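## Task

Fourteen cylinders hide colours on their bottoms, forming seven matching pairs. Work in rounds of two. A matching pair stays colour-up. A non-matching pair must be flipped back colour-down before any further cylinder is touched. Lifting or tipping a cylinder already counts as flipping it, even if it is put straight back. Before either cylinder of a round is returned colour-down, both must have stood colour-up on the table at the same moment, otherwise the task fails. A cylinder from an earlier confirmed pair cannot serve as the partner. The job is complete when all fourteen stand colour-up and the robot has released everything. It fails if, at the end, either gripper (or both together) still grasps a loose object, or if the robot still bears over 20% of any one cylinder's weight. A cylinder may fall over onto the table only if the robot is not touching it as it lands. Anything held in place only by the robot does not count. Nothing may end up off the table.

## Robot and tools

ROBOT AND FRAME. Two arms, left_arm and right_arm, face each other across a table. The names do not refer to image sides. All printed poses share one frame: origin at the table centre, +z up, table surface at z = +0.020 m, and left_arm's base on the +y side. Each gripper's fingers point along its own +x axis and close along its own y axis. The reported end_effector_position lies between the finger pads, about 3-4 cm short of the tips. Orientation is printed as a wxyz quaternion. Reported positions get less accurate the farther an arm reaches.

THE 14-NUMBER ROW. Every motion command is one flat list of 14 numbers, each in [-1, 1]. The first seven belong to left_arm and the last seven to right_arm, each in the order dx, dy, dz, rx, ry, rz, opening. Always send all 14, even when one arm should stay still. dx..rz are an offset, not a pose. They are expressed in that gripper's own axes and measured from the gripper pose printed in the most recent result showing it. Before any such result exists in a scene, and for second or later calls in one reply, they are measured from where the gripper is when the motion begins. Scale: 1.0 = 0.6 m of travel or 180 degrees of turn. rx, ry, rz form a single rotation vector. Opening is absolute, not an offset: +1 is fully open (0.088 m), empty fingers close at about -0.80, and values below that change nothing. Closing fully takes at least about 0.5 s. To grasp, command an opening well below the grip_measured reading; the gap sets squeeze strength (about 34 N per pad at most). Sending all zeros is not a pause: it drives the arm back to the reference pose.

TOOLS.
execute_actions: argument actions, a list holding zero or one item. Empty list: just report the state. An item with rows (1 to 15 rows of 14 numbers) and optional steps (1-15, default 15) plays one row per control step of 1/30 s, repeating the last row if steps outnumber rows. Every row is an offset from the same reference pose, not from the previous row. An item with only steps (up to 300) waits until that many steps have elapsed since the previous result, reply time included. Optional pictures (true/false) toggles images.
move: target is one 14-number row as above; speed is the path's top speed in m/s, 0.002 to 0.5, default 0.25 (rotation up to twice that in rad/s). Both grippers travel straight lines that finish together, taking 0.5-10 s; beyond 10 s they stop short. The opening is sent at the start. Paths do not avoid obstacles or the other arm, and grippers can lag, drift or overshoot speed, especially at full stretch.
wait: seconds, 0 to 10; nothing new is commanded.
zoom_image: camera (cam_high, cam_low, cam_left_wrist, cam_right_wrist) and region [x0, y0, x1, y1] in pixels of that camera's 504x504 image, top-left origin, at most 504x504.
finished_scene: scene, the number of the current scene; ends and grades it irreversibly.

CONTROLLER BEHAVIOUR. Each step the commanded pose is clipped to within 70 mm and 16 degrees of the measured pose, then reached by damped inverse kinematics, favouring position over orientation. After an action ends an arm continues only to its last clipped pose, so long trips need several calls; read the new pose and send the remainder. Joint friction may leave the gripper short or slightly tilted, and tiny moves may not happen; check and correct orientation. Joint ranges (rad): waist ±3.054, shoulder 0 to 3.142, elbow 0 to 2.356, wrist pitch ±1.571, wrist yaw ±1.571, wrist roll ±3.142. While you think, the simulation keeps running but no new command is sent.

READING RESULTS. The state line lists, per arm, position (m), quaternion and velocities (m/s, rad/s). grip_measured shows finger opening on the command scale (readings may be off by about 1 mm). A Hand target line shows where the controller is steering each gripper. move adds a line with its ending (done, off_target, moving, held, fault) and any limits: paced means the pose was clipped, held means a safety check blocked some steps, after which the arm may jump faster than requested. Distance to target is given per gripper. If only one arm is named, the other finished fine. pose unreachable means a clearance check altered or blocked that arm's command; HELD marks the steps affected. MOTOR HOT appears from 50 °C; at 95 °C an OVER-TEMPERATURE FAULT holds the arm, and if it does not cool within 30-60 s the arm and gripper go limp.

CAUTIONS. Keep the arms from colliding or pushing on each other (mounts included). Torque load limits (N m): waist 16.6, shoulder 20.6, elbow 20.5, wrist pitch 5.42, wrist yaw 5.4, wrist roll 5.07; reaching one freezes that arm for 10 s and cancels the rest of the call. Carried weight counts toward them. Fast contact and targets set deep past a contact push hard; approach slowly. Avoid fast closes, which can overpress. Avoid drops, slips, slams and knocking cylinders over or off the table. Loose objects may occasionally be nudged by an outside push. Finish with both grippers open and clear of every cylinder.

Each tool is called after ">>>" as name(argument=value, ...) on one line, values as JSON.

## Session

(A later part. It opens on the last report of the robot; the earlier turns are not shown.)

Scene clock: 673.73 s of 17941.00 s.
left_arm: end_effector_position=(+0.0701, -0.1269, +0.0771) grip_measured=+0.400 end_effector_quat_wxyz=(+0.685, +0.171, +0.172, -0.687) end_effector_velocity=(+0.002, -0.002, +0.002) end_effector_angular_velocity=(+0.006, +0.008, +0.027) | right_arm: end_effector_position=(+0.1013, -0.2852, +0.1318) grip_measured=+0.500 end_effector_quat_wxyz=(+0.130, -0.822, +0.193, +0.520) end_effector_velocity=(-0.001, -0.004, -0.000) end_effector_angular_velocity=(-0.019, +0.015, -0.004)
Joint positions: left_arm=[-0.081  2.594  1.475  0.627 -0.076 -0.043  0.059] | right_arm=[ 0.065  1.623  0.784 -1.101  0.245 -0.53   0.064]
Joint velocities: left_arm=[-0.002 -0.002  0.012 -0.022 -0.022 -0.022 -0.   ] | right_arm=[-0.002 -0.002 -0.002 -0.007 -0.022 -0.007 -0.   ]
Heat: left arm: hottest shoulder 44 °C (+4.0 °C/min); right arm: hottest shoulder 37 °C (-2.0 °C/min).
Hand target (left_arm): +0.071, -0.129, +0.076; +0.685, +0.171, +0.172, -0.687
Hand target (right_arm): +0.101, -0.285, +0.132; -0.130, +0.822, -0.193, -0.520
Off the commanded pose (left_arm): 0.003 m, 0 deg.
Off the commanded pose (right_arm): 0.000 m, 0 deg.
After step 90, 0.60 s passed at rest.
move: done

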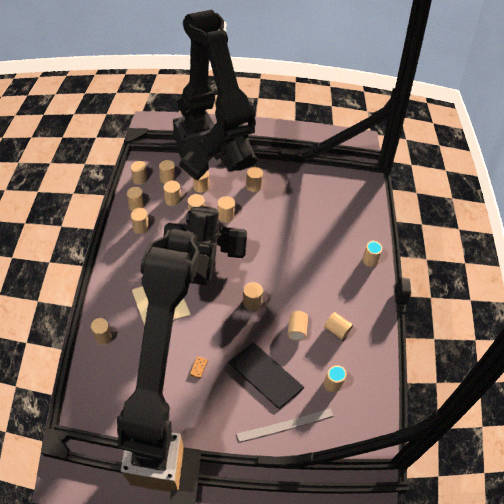

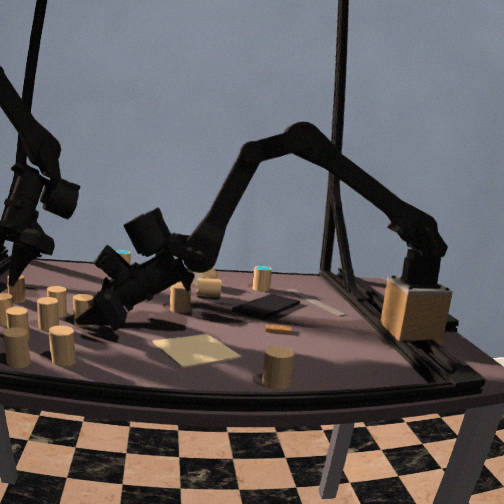

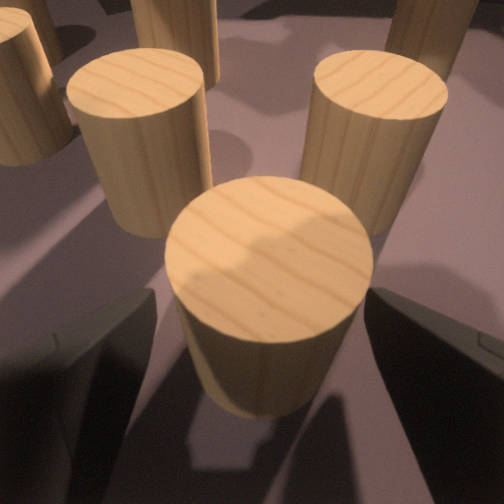

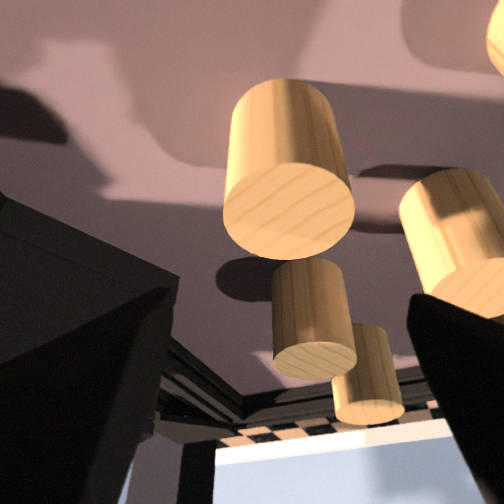

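>>> execute_actions(actions=[{"rows":[[0.012,0,0.005,0,0,0,0.4,0,0,0,0,0,0,0.5],[0.012,0,0.005,0,0,0,0.4,0,0,0,0,0,0,0.5],[0.012,0,0.005,0,0,0,0.4,0,0,0,0,0,0,0.5],[0.012,0,0.005,0,0,0,0.4,0,0,0,0,0,0,0.5],[0.012,0,0.005,0,0,0,0.4,0,0,0,0,0,0,0.5],[0.012,0,0.005,0,0,0,0.4,0,0,0,0,0,0,0.5],[0.012,0,0.005,0,0,0,0.4,0,0,0,0,0,0,0.5],[0.012,0,0.005,0,0,0,-0.3,0,0,0,0,0,0,0.5]],"steps":15}], pictures=false)

>>> move(target=[-0.065,0,0.08,0,0,0,-0.3,0,0,0,0,0,0,0.5], speed=0.2)

>>> move(target=[-0.354,-0.072,-0.236,0.52,0.385,-0.16,-0.3,0.105,-0.002,0.037,0,0,0,0.5], speed=0.5)

Scene clock: 687.20 s of 17941.00 s.
left_arm: end_effector_position=(+0.0697, -0.1329, +0.0784) grip_measured=+0.011 end_effector_quat_wxyz=(+0.685, +0.171, +0.172, -0.687) end_effector_velocity=(+0.002, +0.003, -0.004) end_effector_angular_velocity=(+0.021, -0.006, +0.020) | right_arm: end_effector_position=(+0.1013, -0.2852, +0.1318) grip_measured=+0.500 end_effector_quat_wxyz=(+0.130, -0.822, +0.193, +0.520) end_effector_velocity=(+0.002, -0.005, +0.001) end_effector_angular_velocity=(-0.025, -0.004, +0.002)
Joint positions: left_arm=[-0.081  2.605  1.51   0.604 -0.077 -0.043  0.04 ] | right_arm=[ 0.065  1.623  0.784 -1.101  0.245 -0.53   0.064]
Joint velocities: left_arm=[-0.002 -0.002 -0.002 -0.022 -0.022 -0.007 -0.   ] | right_arm=[-0.002 -0.002 -0.002 -0.022 -0.007 -0.007 -0.   ]
Heat: left arm: hottest shoulder 44 °C (+3.0 °C/min); right arm: hottest shoulder 35 °C (-5.0 °C/min).
Hand target (left_arm): +0.070, -0.135, +0.076; +0.685, +0.171, +0.172, -0.687
Hand target (right_arm): +0.101, -0.285, +0.132; -0.130, +0.822, -0.193, -0.520
Off the commanded pose (left_arm): 0.003 m, 0 deg.
Off the commanded pose (right_arm): 0.000 m, 0 deg.
Steps of this call (steps 1 to 90: nothing new was sent; then 9.97 s passed at rest; steps 91 to 105: all 15 steps of this action). Readings (end_effector_position):
91: left_arm (+0.0701, -0.1277, +0.0765) | right_arm (+0.1013, -0.2852, +0.1318)
92: left_arm (+0.0699, -0.1291, +0.0766) | right_arm (+0.1013, -0.2852, +0.1318)
94: left_arm (+0.0698, -0.1310, +0.0769) | right_arm (+0.1013, -0.2852, +0.1318)
98: left_arm (+0.0696, -0.1327, +0.0784) | right_arm (+0.1013, -0.2852, +0.1318)
105: the state above

Scene clock: 688.43 s of 17941.00 s.
left_arm: end_effector_position=(+0.0707, -0.1214, +0.1332) grip_measured=+0.011 end_effector_quat_wxyz=(+0.684, +0.175, +0.175, -0.686) end_effector_velocity=(-0.005, +0.003, -0.004) end_effector_angular_velocity=(+0.023, +0.002, -0.025) | right_arm: end_effector_position=(+0.1013, -0.2852, +0.1318) grip_measured=+0.500 end_effector_quat_wxyz=(+0.130, -0.822, +0.193, +0.520) end_effector_velocity=(-0.000, -0.001, +0.001) end_effector_angular_velocity=(-0.008, +0.006, +0.002)
Joint positions: left_arm=[-0.081  2.421  1.425  0.494 -0.077 -0.043  0.04 ] | right_arm=[ 0.065  1.623  0.784 -1.101  0.245 -0.53   0.064]
Joint velocities: left_arm=[-0.002 -0.002 -0.002 -0.022  0.022  0.007  0.   ] | right_arm=[-0.002 -0.002  0.002 -0.007 -0.007 -0.007 -0.   ]
Heat: left arm: hottest shoulder 45 °C (+4.1 °C/min); right arm: hottest shoulder 35 °C (-5.1 °C/min).
Hand target (left_arm): +0.070, -0.121, +0.139; +0.685, +0.171, +0.172, -0.687
Hand target (right_arm): +0.101, -0.285, +0.132; -0.130, +0.822, -0.193, -0.520
Off the commanded pose (left_arm): 0.006 m, 1 deg.
Off the commanded pose (right_arm): 0.000 m, 0 deg.
move: done

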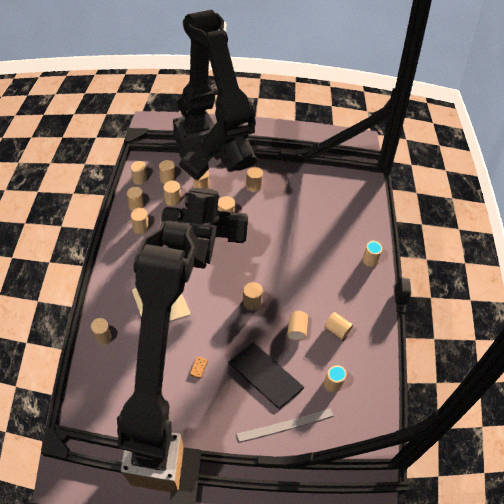

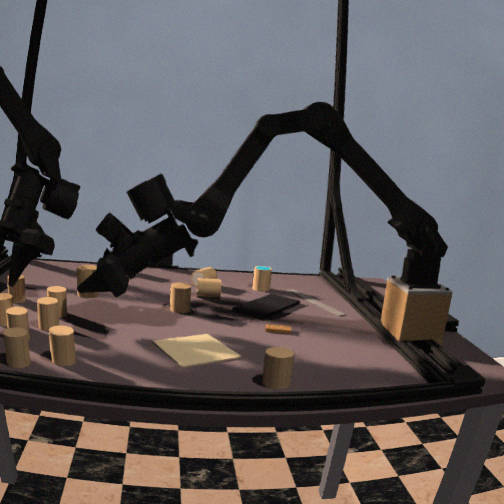

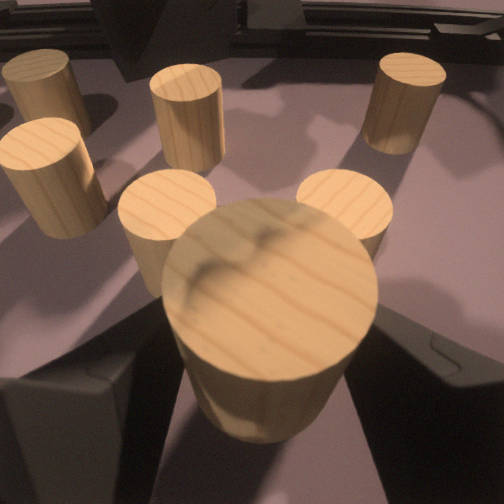

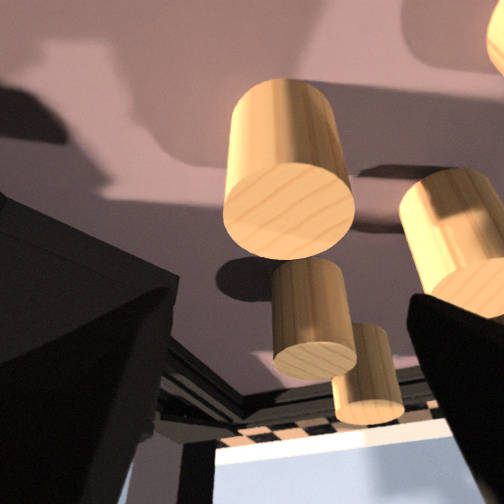

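Scene clock: 691.03 s of 17941.00 s.
left_arm: end_effector_position=(+0.0278, +0.1351, +0.1110) grip_measured=+0.010 end_effector_quat_wxyz=(-0.005, +0.855, +0.006, -0.519) end_effector_velocity=(+0.005, +0.005, +0.002) end_effector_angular_velocity=(+0.020, -0.022, +0.020) | right_arm: end_effector_position=(+0.1059, -0.2835, +0.0675) grip_measured=+0.500 end_effector_quat_wxyz=(+0.134, -0.819, +0.191, +0.525) end_effector_velocity=(-0.000, -0.004, -0.001) end_effector_angular_velocity=(-0.034, +0.019, +0.019)
Joint positions: left_arm=[-0.42   2.203  1.377 -0.974 -0.426  1.09   0.04 ] | right_arm=[ 0.041  1.807  0.663 -0.775  0.251 -0.554  0.064]
Joint velocities: left_arm=[ 0.002  0.002  0.002 -0.037 -0.007 -0.022 -0.   ] | right_arm=[-0.007  0.002 -0.002 -0.007 -0.022 -0.037 -0.   ]
Heat: left arm: hottest shoulder 45 °C (+4.0 °C/min); right arm: hottest shoulder 34 °C (-7.0 °C/min).
Hand target (left_arm): +0.027, +0.133, +0.111; -0.006, +0.856, +0.004, -0.517
Hand target (right_arm): +0.109, -0.286, +0.065; -0.130, +0.822, -0.193, -0.520
Off the commanded pose (left_arm): 0.002 m, 1 deg.
Off the commanded pose (right_arm): 0.004 m, 1 deg.
move: done

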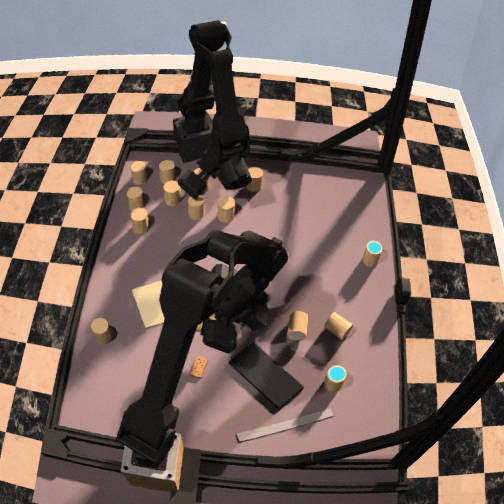

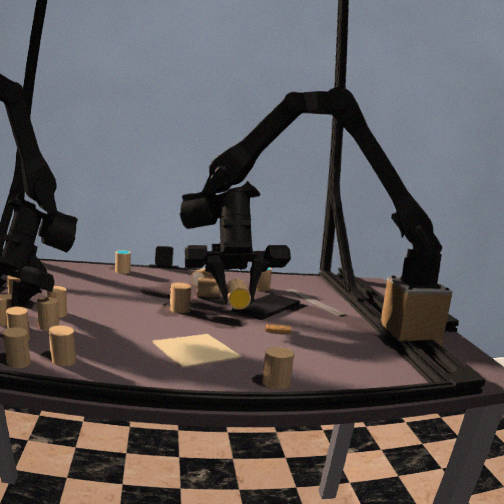

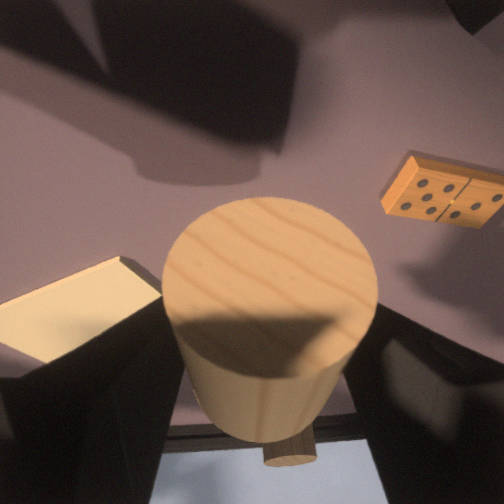

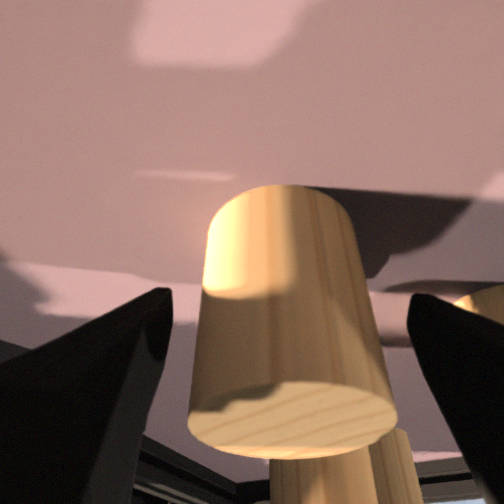

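>>> move(target=[0.069,0,0.036,0,0.003,0,-0.3,-0.135,0,-0.063,0,0,0,0.5], speed=0.1)

>>> execute_actions(actions=[{"rows":[[0,0,0,0,0,0,0.5,0,0,0,0,0,0,0.5],[0,0,0,0,0,0,0.5,0,0,0,0,0,0,0.5],[0,0,0,0,0,0,0.5,0,0,0,0,0,0,0.5],[0,0,0,0,0,0,0.5,0,0,0,0,0,0,0.5],[0,0,0,0,0,0,0.5,0,0,0,0,0,0,0.5],[-0.018,0,-0.009,0,0,0,0.5,0,0,0,0,0,0,0.5]],"steps":13}], pictures=false)

Scene clock: 700.83 s of 17941.00 s.
left_arm: end_effector_position=(+0.0275, +0.1336, +0.0672) grip_measured=+0.010 end_effector_quat_wxyz=(-0.002, +0.856, +0.005, -0.517) end_effector_velocity=(+0.003, +0.000, +0.002) end_effector_angular_velocity=(-0.006, -0.023, -0.001) | right_arm: end_effector_position=(+0.1080, -0.2884, +0.1533) grip_measured=+0.500 end_effector_quat_wxyz=(+0.128, -0.823, +0.195, +0.518) end_effector_velocity=(+0.000, -0.004, +0.002) end_effector_angular_velocity=(-0.021, -0.001, +0.006)
Joint positions: left_arm=[-0.421  2.307  1.348 -0.838 -0.431  1.087  0.04 ] | right_arm=[ 0.044  1.554  0.812 -1.199  0.251 -0.55   0.064]
Joint velocities: left_arm=[-0.002 -0.002 -0.002 -0.007 -0.022 -0.007 -0.   ] | right_arm=[ 0.002 -0.002  0.002 -0.022 -0.007 -0.007 -0.   ]
Heat: left arm: hottest shoulder 44 °C (+3.0 °C/min); right arm: hottest shoulder 33 °C (-6.0 °C/min).
Hand target (left_arm): +0.028, +0.136, +0.064; -0.005, +0.857, +0.006, -0.515
Hand target (right_arm): +0.106, -0.285, +0.157; -0.134, +0.819, -0.191, -0.525
Off the commanded pose (left_arm): 0.004 m, 0 deg.
Off the commanded pose (right_arm): 0.005 m, 1 deg.
move: done

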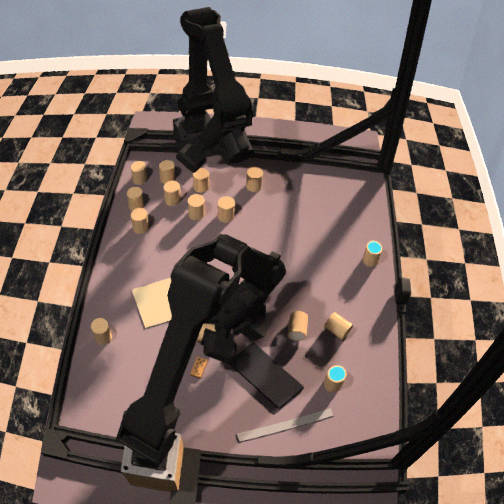

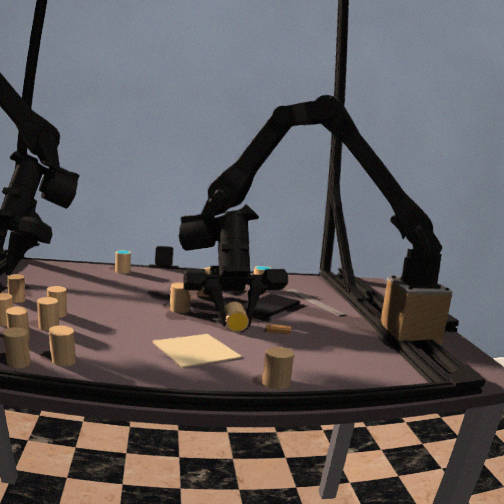

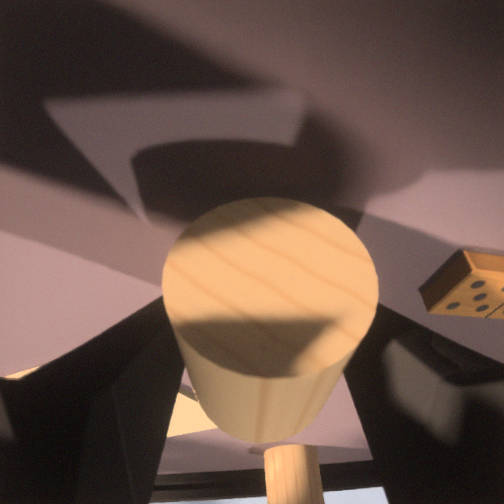

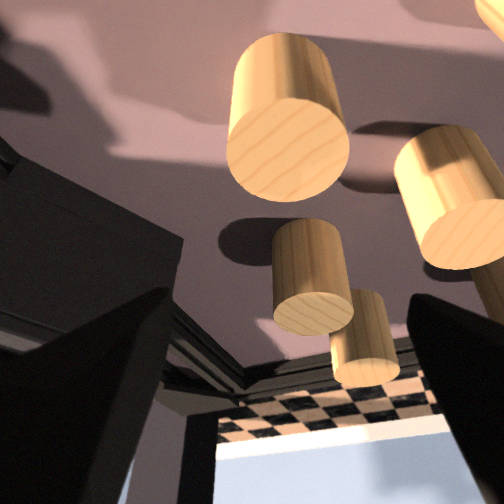

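Scene clock: 701.27 s of 17941.00 s.
left_arm: end_effector_position=(+0.0292, +0.1372, +0.0734) grip_measured=+0.493 end_effector_quat_wxyz=(-0.009, +0.858, +0.009, -0.514) end_effector_velocity=(+0.001, +0.007, +0.010) end_effector_angular_velocity=(+0.031, -0.005, -0.007) | right_arm: end_effector_position=(+0.1080, -0.2884, +0.1533) grip_measured=+0.500 end_effector_quat_wxyz=(+0.128, -0.823, +0.195, +0.518) end_effector_velocity=(+0.001, +0.001, -0.001) end_effector_angular_velocity=(+0.003, -0.003, +0.007)
Joint positions: left_arm=[-0.421  2.292  1.348 -0.87  -0.431  1.087  0.063] | right_arm=[ 0.044  1.554  0.812 -1.199  0.251 -0.55   0.064]
Joint velocities: left_arm=[-0.002 -0.027 -0.002 -0.051  0.007  0.007  0.003] | right_arm=[-0.002  0.002 -0.002  0.007  0.007 -0.007 -0.   ]
Heat: left arm: hottest shoulder 44 °C (+3.0 °C/min); right arm: hottest shoulder 33 °C (-5.1 °C/min).
Hand target (left_arm): +0.027, +0.133, +0.079; -0.002, +0.856, +0.005, -0.517
Hand target (right_arm): +0.108, -0.288, +0.153; -0.128, +0.823, -0.195, -0.518
Off the commanded pose (left_arm): 0.007 m, 1 deg.
Off the commanded pose (right_arm): 0.000 m, 0 deg.
Steps of this call (steps 1 to 13: all 13 steps of this action). Readings (end_effector_position):
1: left_arm (+0.0275, +0.1336, +0.0672) | right_arm (+0.1080, -0.2884, +0.1533)
2: left_arm (+0.0275, +0.1336, +0.0672) | right_arm (+0.1080, -0.2884, +0.1533)
4: left_arm (+0.0275, +0.1335, +0.0672) | right_arm (+0.1080, -0.2884, +0.1533)
8: left_arm (+0.0291, +0.1370, +0.0700) | right_arm (+0.1080, -0.2884, +0.1533)
13: the state above

>>> move(target=[0.047,0.005,-0.015,0,-0.5,0,0.5,-0.087,-0.265,0.415,0.335,-0.455,-0.12,0.5], speed=0.5)

Scene clock: 715.53 s of 17941.00 s.
left_arm: end_effector_position=(+0.0523, +0.1357, +0.0537) grip_measured=+0.500 end_effector_quat_wxyz=(-0.001, +0.249, +0.013, -0.969) end_effector_velocity=(-0.000, +0.005, -0.005) end_effector_angular_velocity=(+0.027, -0.016, -0.007) | right_arm: end_effector_position=(-0.0402, -0.0366, +0.0965) grip_measured=+0.500 end_effector_quat_wxyz=(+0.655, -0.159, +0.143, +0.725) end_effector_velocity=(+0.000, +0.000, -0.002) end_effector_angular_velocity=(-0.006, -0.021, +0.013)
Joint positions: left_arm=[ 0.219  2.48   1.256 -0.724  1.026  1.975  0.063] | right_arm=[0.12  2.189 0.758 0.953 0.43  0.212 0.064]
Joint velocities: left_arm=[-0.002  0.007 -0.002 -0.007 -0.022 -0.007  0.   ] | right_arm=[-0.002  0.002  0.002 -0.007 -0.007 -0.022 -0.   ]
Heat: left arm: hottest shoulder 44 °C (+2.0 °C/min); right arm: hottest shoulder 33 °C (-4.0 °C/min).
Hand target (left_arm): +0.053, +0.135, +0.053; +0.000, -0.247, -0.013, +0.969
Hand target (right_arm): -0.042, -0.035, +0.094; +0.656, -0.159, +0.143, +0.724
Off the commanded pose (left_arm): 0.002 m, 1 deg.
Off the commanded pose (right_arm): 0.003 m, 1 deg.
After step 90, 8.80 s passed at rest.
move: done

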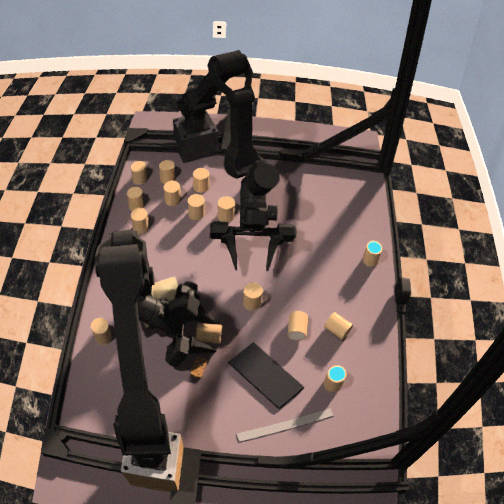

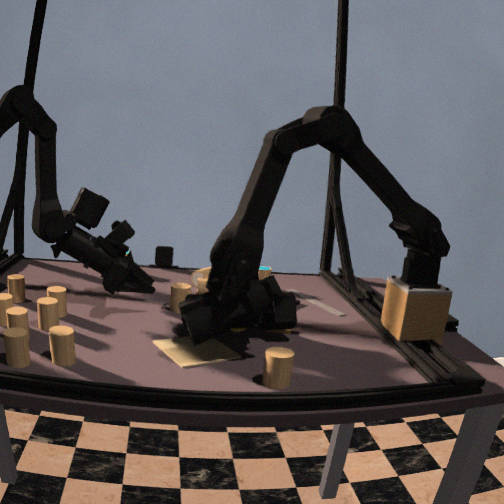

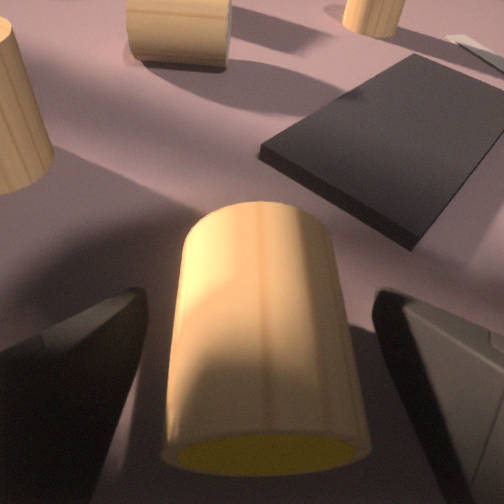

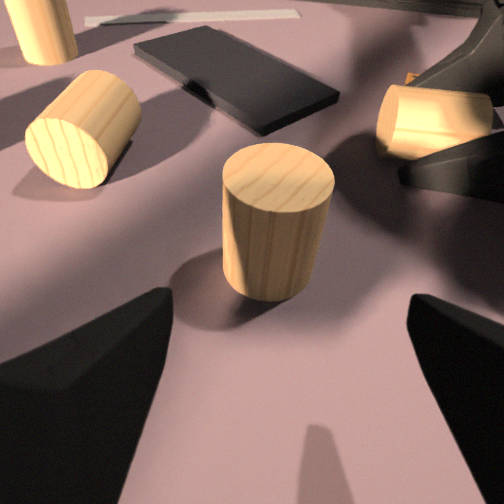

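>>> move(target=[0,0,0,0,0,0,-0.3,0.125,0.003,0,0,0,0,0.5], speed=0.12)

Scene clock: 720.87 s of 17941.00 s.
left_arm: end_effector_position=(+0.0524, +0.1357, +0.0536) grip_measured=+0.008 end_effector_quat_wxyz=(-0.001, +0.248, +0.013, -0.969) end_effector_velocity=(+0.001, +0.002, -0.000) end_effector_angular_velocity=(+0.000, -0.019, -0.014) | right_arm: end_effector_position=(-0.0477, +0.0298, +0.0699) grip_measured=+0.500 end_effector_quat_wxyz=(+0.656, -0.156, +0.142, +0.725) end_effector_velocity=(-0.000, +0.001, -0.001) end_effector_angular_velocity=(-0.012, -0.010, +0.007)
Joint positions: left_arm=[ 0.219  2.481  1.256 -0.725  1.028  1.976  0.039] | right_arm=[0.044 2.4   1.048 0.895 0.364 0.175 0.064]
Joint velocities: left_arm=[-0.002 -0.007 -0.002 -0.007 -0.022  0.007  0.   ] | right_arm=[-0.002 -0.002  0.007 -0.022 -0.007 -0.007 -0.   ]
Heat: left arm: hottest shoulder 43 °C (+0.0 °C/min); right arm: hottest shoulder 33 °C (-4.1 °C/min).
Hand target (left_arm): +0.052, +0.136, +0.054; +0.001, -0.249, -0.013, +0.969
Hand target (right_arm): -0.048, +0.031, +0.065; +0.655, -0.159, +0.143, +0.725
Off the commanded pose (left_arm): 0.000 m, 0 deg.
Off the commanded pose (right_arm): 0.005 m, 0 deg.
After step 90, 1.27 s passed at rest.
move: done

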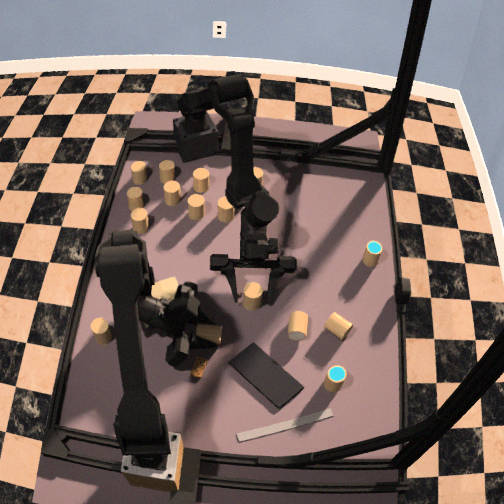

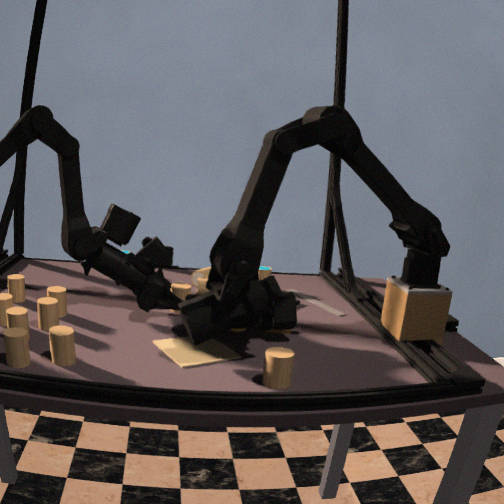

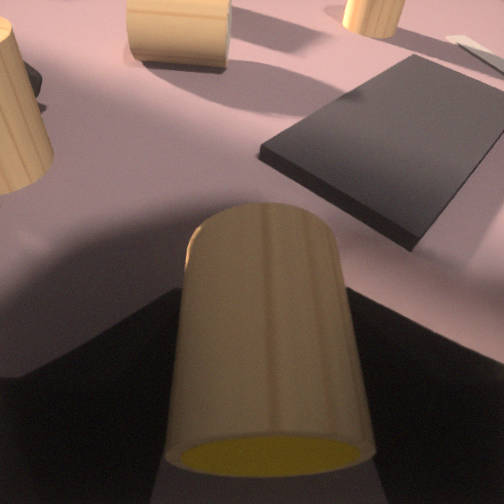

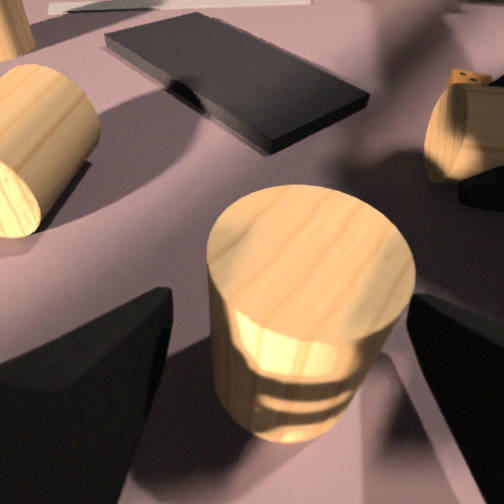

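>>> execute_actions(actions=[{"rows":[[-0.008,0,0.015,0,0,0,-0.3,0.01,0,-0.008,0,0,0,0.5],[-0.016,0,0.03,0,0,0,-0.3,0.01,0,-0.008,0,0,0,0.5],[-0.024,0,0.045,0,0,0,-0.3,0.01,0,-0.008,0,0,0,0.5],[-0.032,0,0.058,0,0,0,-0.3,0.01,0,-0.008,0,0,0,0.5],[-0.038,0,0.068,0,0,0,-0.3,0.01,0,-0.008,0,0,0,0.5],[-0.038,0,0.068,0,0,0,-0.3,0.01,0,-0.008,0,0,0,0.5],[-0.038,0,0.068,0,0,0,-0.3,0.01,0,-0.008,0,0,0,-0.3]],"steps":15}], pictures=false)

>>> execute_actions(actions=[{"rows":[[0,0,0,0,0,0,-0.3,-0.007,0,0.015,0,0,0,-0.3],[0,0,0,0,0,0,-0.3,-0.014,0,0.03,0,0,0,-0.3],[0,0,0,0,0,0,-0.3,-0.021,0,0.045,0,0,0,-0.3],[0,0,0,0,0,0,-0.3,-0.028,0,0.062,0,0,0,-0.3]],"steps":10}], pictures=false)

>>> move(target=[-0.29,-0.307,-0.158,-0.631,0.326,0.185,-0.3,-0.274,0.153,-0.149,0.15,0.49,-0.056,-0.3], speed=0.5)

Scene clock: 755.47 s of 17941.00 s.
left_arm: end_effector_position=(+0.0524, +0.1355, +0.0974) grip_measured=+0.008 end_effector_quat_wxyz=(-0.001, +0.248, +0.017, -0.969) end_effector_velocity=(+0.000, +0.003, -0.002) end_effector_angular_velocity=(+0.005, -0.018, -0.014) | right_arm: end_effector_position=(-0.0480, +0.0312, +0.0663) grip_measured=+0.003 end_effector_quat_wxyz=(+0.656, -0.155, +0.142, +0.725) end_effector_velocity=(+0.001, -0.000, -0.002) end_effector_angular_velocity=(-0.016, -0.012, +0.007)
Joint positions: left_arm=[ 0.219  2.351  1.245 -0.849  1.027  1.974  0.039] | right_arm=[0.043 2.416 1.057 0.903 0.363 0.174 0.039]
Joint velocities: left_arm=[-0.002 -0.002 -0.002 -0.007 -0.022  0.007  0.   ] | right_arm=[-0.002 -0.002  0.002 -0.022 -0.007 -0.007 -0.001]
Heat: left arm: hottest shoulder 42 °C (-2.0 °C/min); right arm: hottest shoulder 36 °C (+2.0 °C/min).
Hand target (left_arm): +0.053, +0.134, +0.101; +0.001, -0.248, -0.013, +0.969
Hand target (right_arm): -0.048, +0.033, +0.063; +0.656, -0.156, +0.142, +0.724
Off the commanded pose (left_arm): 0.003 m, 0 deg.
Off the commanded pose (right_arm): 0.004 m, 0 deg.
Steps of this call (steps 1 to 1023: nothing new was sent; steps 1024 to 1038: all 15 steps of this action). Readings (end_effector_position):
1024: left_arm (+0.0524, +0.1358, +0.0541) | right_arm (-0.0477, +0.0300, +0.0673)
1025: left_arm (+0.0523, +0.1363, +0.0565) | right_arm (-0.0479, +0.0304, +0.0673)
1027: left_arm (+0.0518, +0.1389, +0.0665) | right_arm (-0.0482, +0.0309, +0.0671)
1031: left_arm (+0.0526, +0.1352, +0.0909) | right_arm (-0.0481, +0.0311, +0.0664)
1038: the state above

Scene clock: 755.80 s of 17941.00 s.
left_arm: end_effector_position=(+0.0524, +0.1356, +0.0974) grip_measured=+0.008 end_effector_quat_wxyz=(-0.002, +0.248, +0.017, -0.969) end_effector_velocity=(+0.000, +0.003, -0.002) end_effector_angular_velocity=(+0.031, -0.019, -0.000) | right_arm: end_effector_position=(-0.0485, +0.0320, +0.1010) grip_measured=+0.003 end_effector_quat_wxyz=(+0.656, -0.156, +0.142, +0.724) end_effector_velocity=(-0.003, +0.006, +0.062) end_effector_angular_velocity=(+0.040, +0.018, +0.007)
Joint positions: left_arm=[ 0.219  2.351  1.245 -0.849  1.027  1.974  0.039] | right_arm=[0.043 2.297 1.044 0.795 0.363 0.174 0.039]
Joint velocities: left_arm=[-0.002 -0.002 -0.002 -0.007 -0.022 -0.022  0.   ] | right_arm=[-0.002 -0.173 -0.002 -0.125 -0.007 -0.007 -0.   ]
Heat: left arm: hottest shoulder 42 °C (-2.0 °C/min); right arm: hottest shoulder 36 °C (+2.0 °C/min).
Hand target (left_arm): +0.052, +0.136, +0.097; +0.001, -0.248, -0.017, +0.969
Hand target (right_arm): -0.048, +0.031, +0.107; +0.656, -0.155, +0.142, +0.725
Off the commanded pose (left_arm): 0.000 m, 0 deg.
Off the commanded pose (right_arm): 0.006 m, 0 deg.
Steps of this call (steps 1 to 10: all 10 steps of this action). Readings (end_effector_position):
1: left_arm (+0.0524, +0.1355, +0.0974) | right_arm (-0.0480, +0.0311, +0.0660)
2: left_arm (+0.0524, +0.1356, +0.0974) | right_arm (-0.0479, +0.0310, +0.0674)
4: left_arm (+0.0524, +0.1356, +0.0974) | right_arm (-0.0470, +0.0293, +0.0729)
8: left_arm (+0.0524, +0.1356, +0.0974) | right_arm (-0.0479, +0.0310, +0.0938)
10: the state above

Scene clock: 758.93 s of 17941.00 s.
left_arm: end_effector_position=(+0.2491, +0.3213, +0.1046) grip_measured=+0.008 end_effector_quat_wxyz=(+0.411, +0.500, +0.709, -0.281) end_effector_velocity=(-0.002, +0.003, +0.002) end_effector_angular_velocity=(+0.023, +0.004, +0.000) | right_arm: end_effector_position=(-0.1198, -0.1644, +0.0901) grip_measured=+0.003 end_effector_quat_wxyz=(+0.447, -0.479, +0.692, +0.304) end_effector_velocity=(-0.001, +0.001, +0.003) end_effector_angular_velocity=(-0.001, +0.010, +0.002)
Joint positions: left_arm=[ 0.639  2.007  0.959 -1.031 -0.151  0.237  0.039] | right_arm=[ 0.177  2.366  1.71  -1.163 -0.353  0.956  0.039]
Joint velocities: left_arm=[-0.002  0.002  0.002 -0.022 -0.007 -0.007 -0.   ] | right_arm=[-0.002 -0.002  0.007 -0.007 -0.007 -0.007 -0.   ]
Heat: left arm: hottest shoulder 42 °C (-2.0 °C/min); right arm: hottest shoulder 37 °C (+4.1 °C/min).
Hand target (left_arm): +0.251, +0.321, +0.105; +0.412, +0.499, +0.710, -0.278
Hand target (right_arm): -0.122, -0.164, +0.088; +0.446, -0.480, +0.693, +0.302
Off the commanded pose (left_arm): 0.001 m, 0 deg.
Off the commanded pose (right_arm): 0.002 m, 1 deg.
move: done

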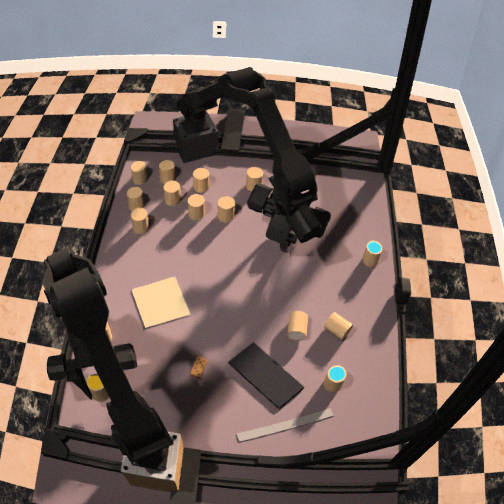

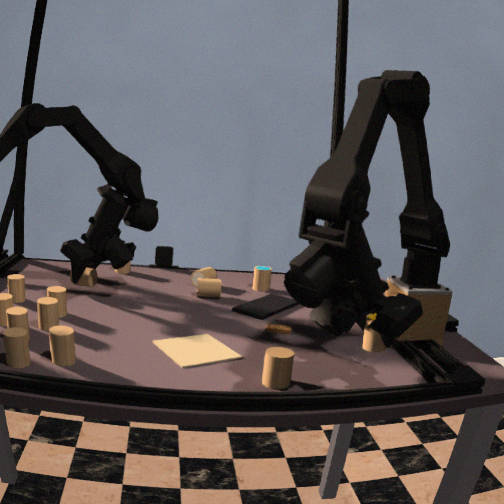

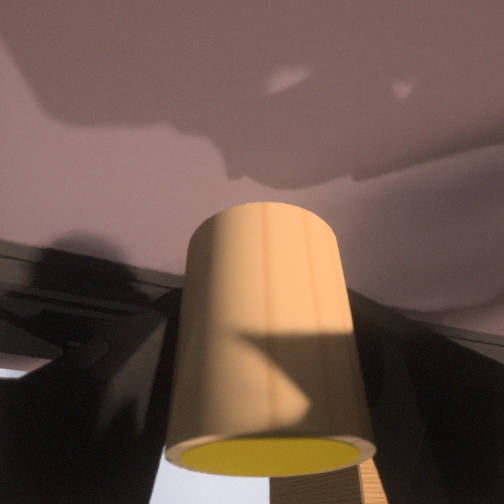

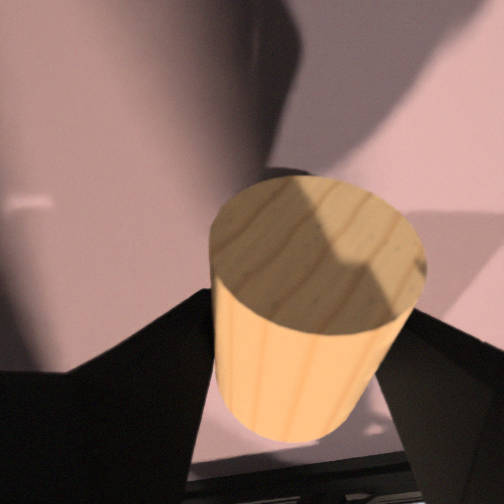

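>>> move(target=[0.063,0,0.037,0,-0.009,0,-0.3,0.033,0,0.015,0,0,0,-0.3], speed=0.06)

Scene clock: 764.63 s of 17941.00 s.
left_arm: end_effector_position=(+0.2511, +0.3191, +0.0621) grip_measured=+0.008 end_effector_quat_wxyz=(+0.425, +0.496, +0.700, -0.288) end_effector_velocity=(-0.004, +0.003, +0.002) end_effector_angular_velocity=(+0.013, +0.022, -0.006) | right_arm: end_effector_position=(-0.1219, -0.1615, +0.0746) grip_measured=+0.002 end_effector_quat_wxyz=(+0.447, -0.474, +0.692, +0.312) end_effector_velocity=(+0.005, +0.000, -0.001) end_effector_angular_velocity=(-0.004, -0.010, +0.001)
Joint positions: left_arm=[ 0.642  2.119  0.916 -0.838 -0.149  0.244  0.039] | right_arm=[ 0.177  2.39   1.691 -1.101 -0.353  0.956  0.039]
Joint velocities: left_arm=[-0.002 -0.002 -0.002 -0.022  0.007  0.007 -0.   ] | right_arm=[-0.007  0.002 -0.002 -0.007  0.007 -0.007 -0.001]
Heat: left arm: hottest shoulder 41 °C (-3.0 °C/min); right arm: hottest shoulder 37 °C (+4.0 °C/min).
Hand target (left_arm): +0.250, +0.321, +0.061; +0.422, +0.496, +0.703, -0.288
Hand target (right_arm): -0.119, -0.164, +0.068; +0.447, -0.479, +0.692, +0.304
Off the commanded pose (left_arm): 0.003 m, 1 deg.
Off the commanded pose (right_arm): 0.007 m, 1 deg.
move: done

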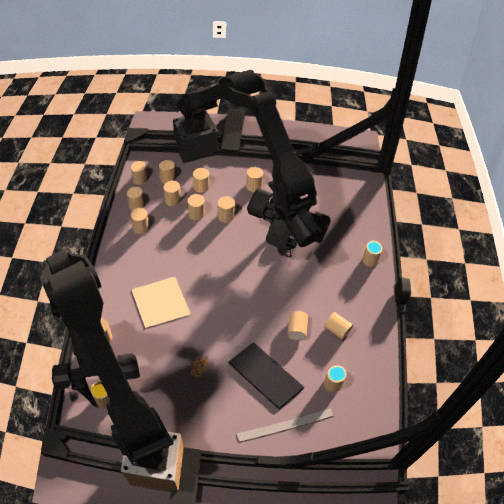

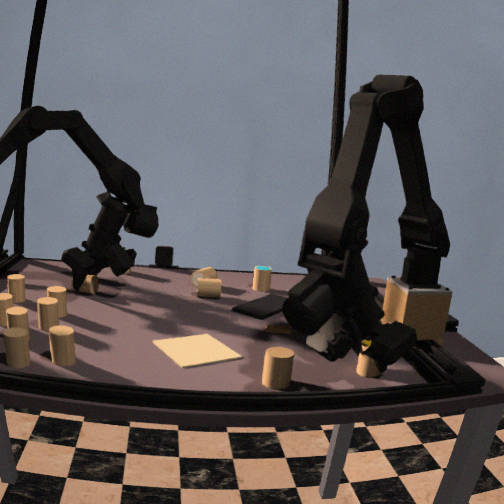

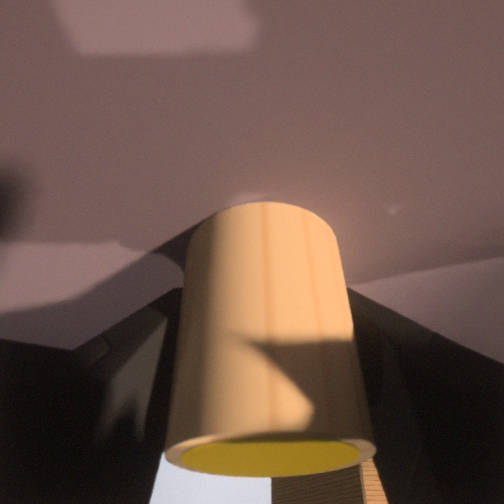

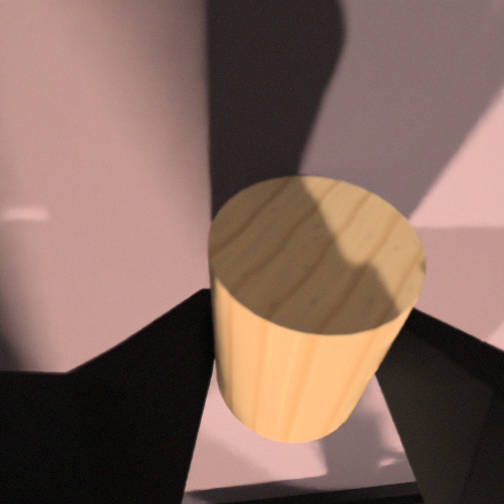

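Left not yet in contact; push a bit more while right opens.

>>> execute_actions(actions=[{"rows":[[0.005,0,0.003,0,0.003,0,-0.3,0,0,0,0,0,0,0.5],[0.008,0,0.004,0,0.003,0,-0.3,0,0,0,0,0,0,0.5],[0.011,0,0.006,0,0.003,0,-0.3,0,0,0,0,0,0,0.5],[0.013,0,0.007,0,0.003,0,-0.3,0,0,0,0,0,0,0.5],[0.013,0,0.007,0,0.003,0,-0.3,0,0,0,0,0,0,0.5],[0.013,0,0.007,0,0.003,0,-0.3,-0.015,0,-0.005,0,0,0,0.5]],"steps":12}], pictures=false)

>>> move(target=[0,0,0,0,0,0,0.5,0.05,0.005,-0.012,0,-0.5,0,0.5], speed=0.5)

Scene clock: 772.47 s of 17941.00 s.
left_arm: end_effector_position=(+0.2503, +0.3204, +0.0602) grip_measured=+0.008 end_effector_quat_wxyz=(+0.421, +0.497, +0.702, -0.287) end_effector_velocity=(-0.003, +0.003, +0.000) end_effector_angular_velocity=(+0.021, -0.005, +0.009) | right_arm: end_effector_position=(-0.1190, -0.1655, +0.0755) grip_measured=+0.491 end_effector_quat_wxyz=(+0.447, -0.480, +0.692, +0.301) end_effector_velocity=(+0.008, -0.011, +0.004) end_effector_angular_velocity=(-0.056, -0.030, +0.002)
Joint positions: left_arm=[ 0.642  2.13   0.917 -0.838 -0.149  0.245  0.039] | right_arm=[ 0.177  2.392  1.691 -1.125 -0.353  0.956  0.063]
Joint velocities: left_arm=[-0.007  0.002 -0.007 -0.007 -0.007 -0.022 -0.   ] | right_arm=[-0.002 -0.002 -0.002 -0.066 -0.007 -0.007  0.005]
Heat: left arm: hottest shoulder 40 °C (-4.1 °C/min); right arm: hottest shoulder 38 °C (+5.1 °C/min).
Hand target (left_arm): +0.251, +0.319, +0.053; +0.422, +0.498, +0.702, -0.286
Hand target (right_arm): -0.122, -0.161, +0.084; +0.447, -0.474, +0.692, +0.312
Off the commanded pose (left_arm): 0.007 m, 0 deg.
Off the commanded pose (right_arm): 0.010 m, 1 deg.
Steps of this call (steps 1 to 223: nothing new was sent; steps 224 to 235: all 12 steps of this action). Readings (end_effector_position):
224: left_arm (+0.2509, +0.3196, +0.0615) | right_arm (-0.1217, -0.1618, +0.0740)
225: left_arm (+0.2506, +0.3199, +0.0611) | right_arm (-0.1217, -0.1618, +0.0740)
227: left_arm (+0.2504, +0.3203, +0.0605) | right_arm (-0.1218, -0.1618, +0.0739)
231: left_arm (+0.2502, +0.3204, +0.0602) | right_arm (-0.1197, -0.1646, +0.0751)
235: the state above

Scene clock: 774.83 s of 17941.00 s.
left_arm: end_effector_position=(+0.2505, +0.3202, +0.0597) grip_measured=+0.500 end_effector_quat_wxyz=(+0.422, +0.497, +0.702, -0.287) end_effector_velocity=(-0.001, +0.003, +0.003) end_effector_angular_velocity=(+0.019, +0.002, +0.001) | right_arm: end_effector_position=(-0.1271, -0.1833, +0.0528) grip_measured=+0.500 end_effector_quat_wxyz=(+0.802, -0.128, +0.180, +0.555) end_effector_velocity=(+0.002, -0.001, -0.002) end_effector_angular_velocity=(-0.014, -0.015, +0.001)
Joint positions: left_arm=[ 0.642  2.131  0.917 -0.835 -0.15   0.245  0.063] | right_arm=[ 0.72   2.367  1.149 -0.287  1.125  1.492  0.064]
Joint velocities: left_arm=[-0.002 -0.002  0.002 -0.022 -0.007 -0.007 -0.   ] | right_arm=[-0.002  0.002 -0.002 -0.007 -0.007 -0.007  0.   ]
Heat: left arm: hottest shoulder 40 °C (-4.0 °C/min); right arm: hottest shoulder 38 °C (+5.0 °C/min).
Hand target (left_arm): +0.250, +0.320, +0.060; +0.422, +0.497, +0.702, -0.287
Hand target (right_arm): -0.128, -0.183, +0.050; +0.803, -0.128, +0.177, +0.555
Off the commanded pose (left_arm): 0.001 m, 0 deg.
Off the commanded pose (right_arm): 0.002 m, 1 deg.
move: done

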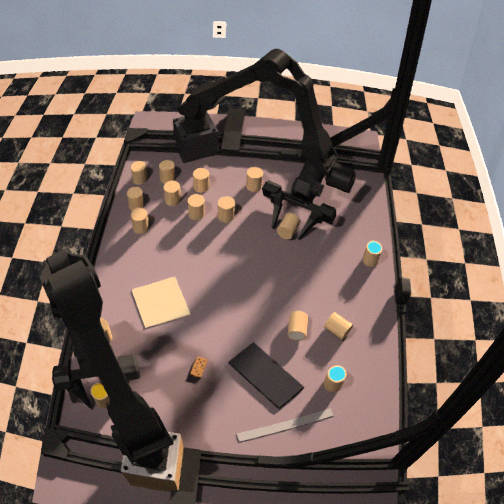

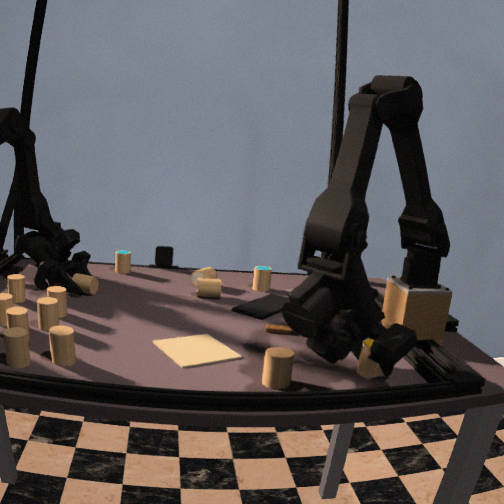

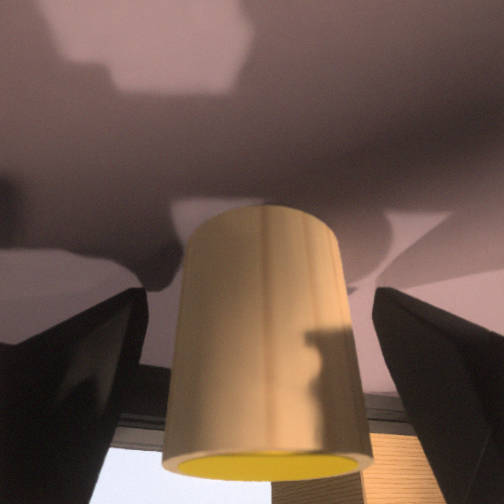

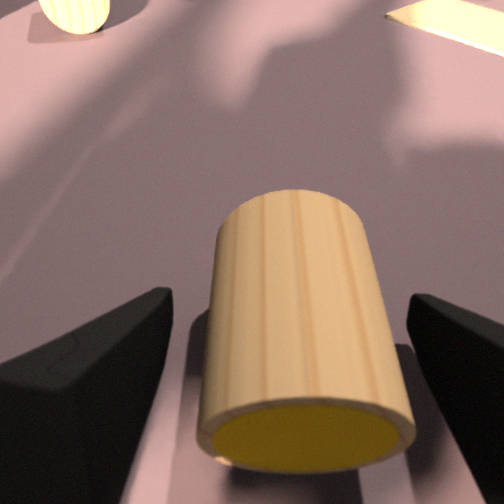

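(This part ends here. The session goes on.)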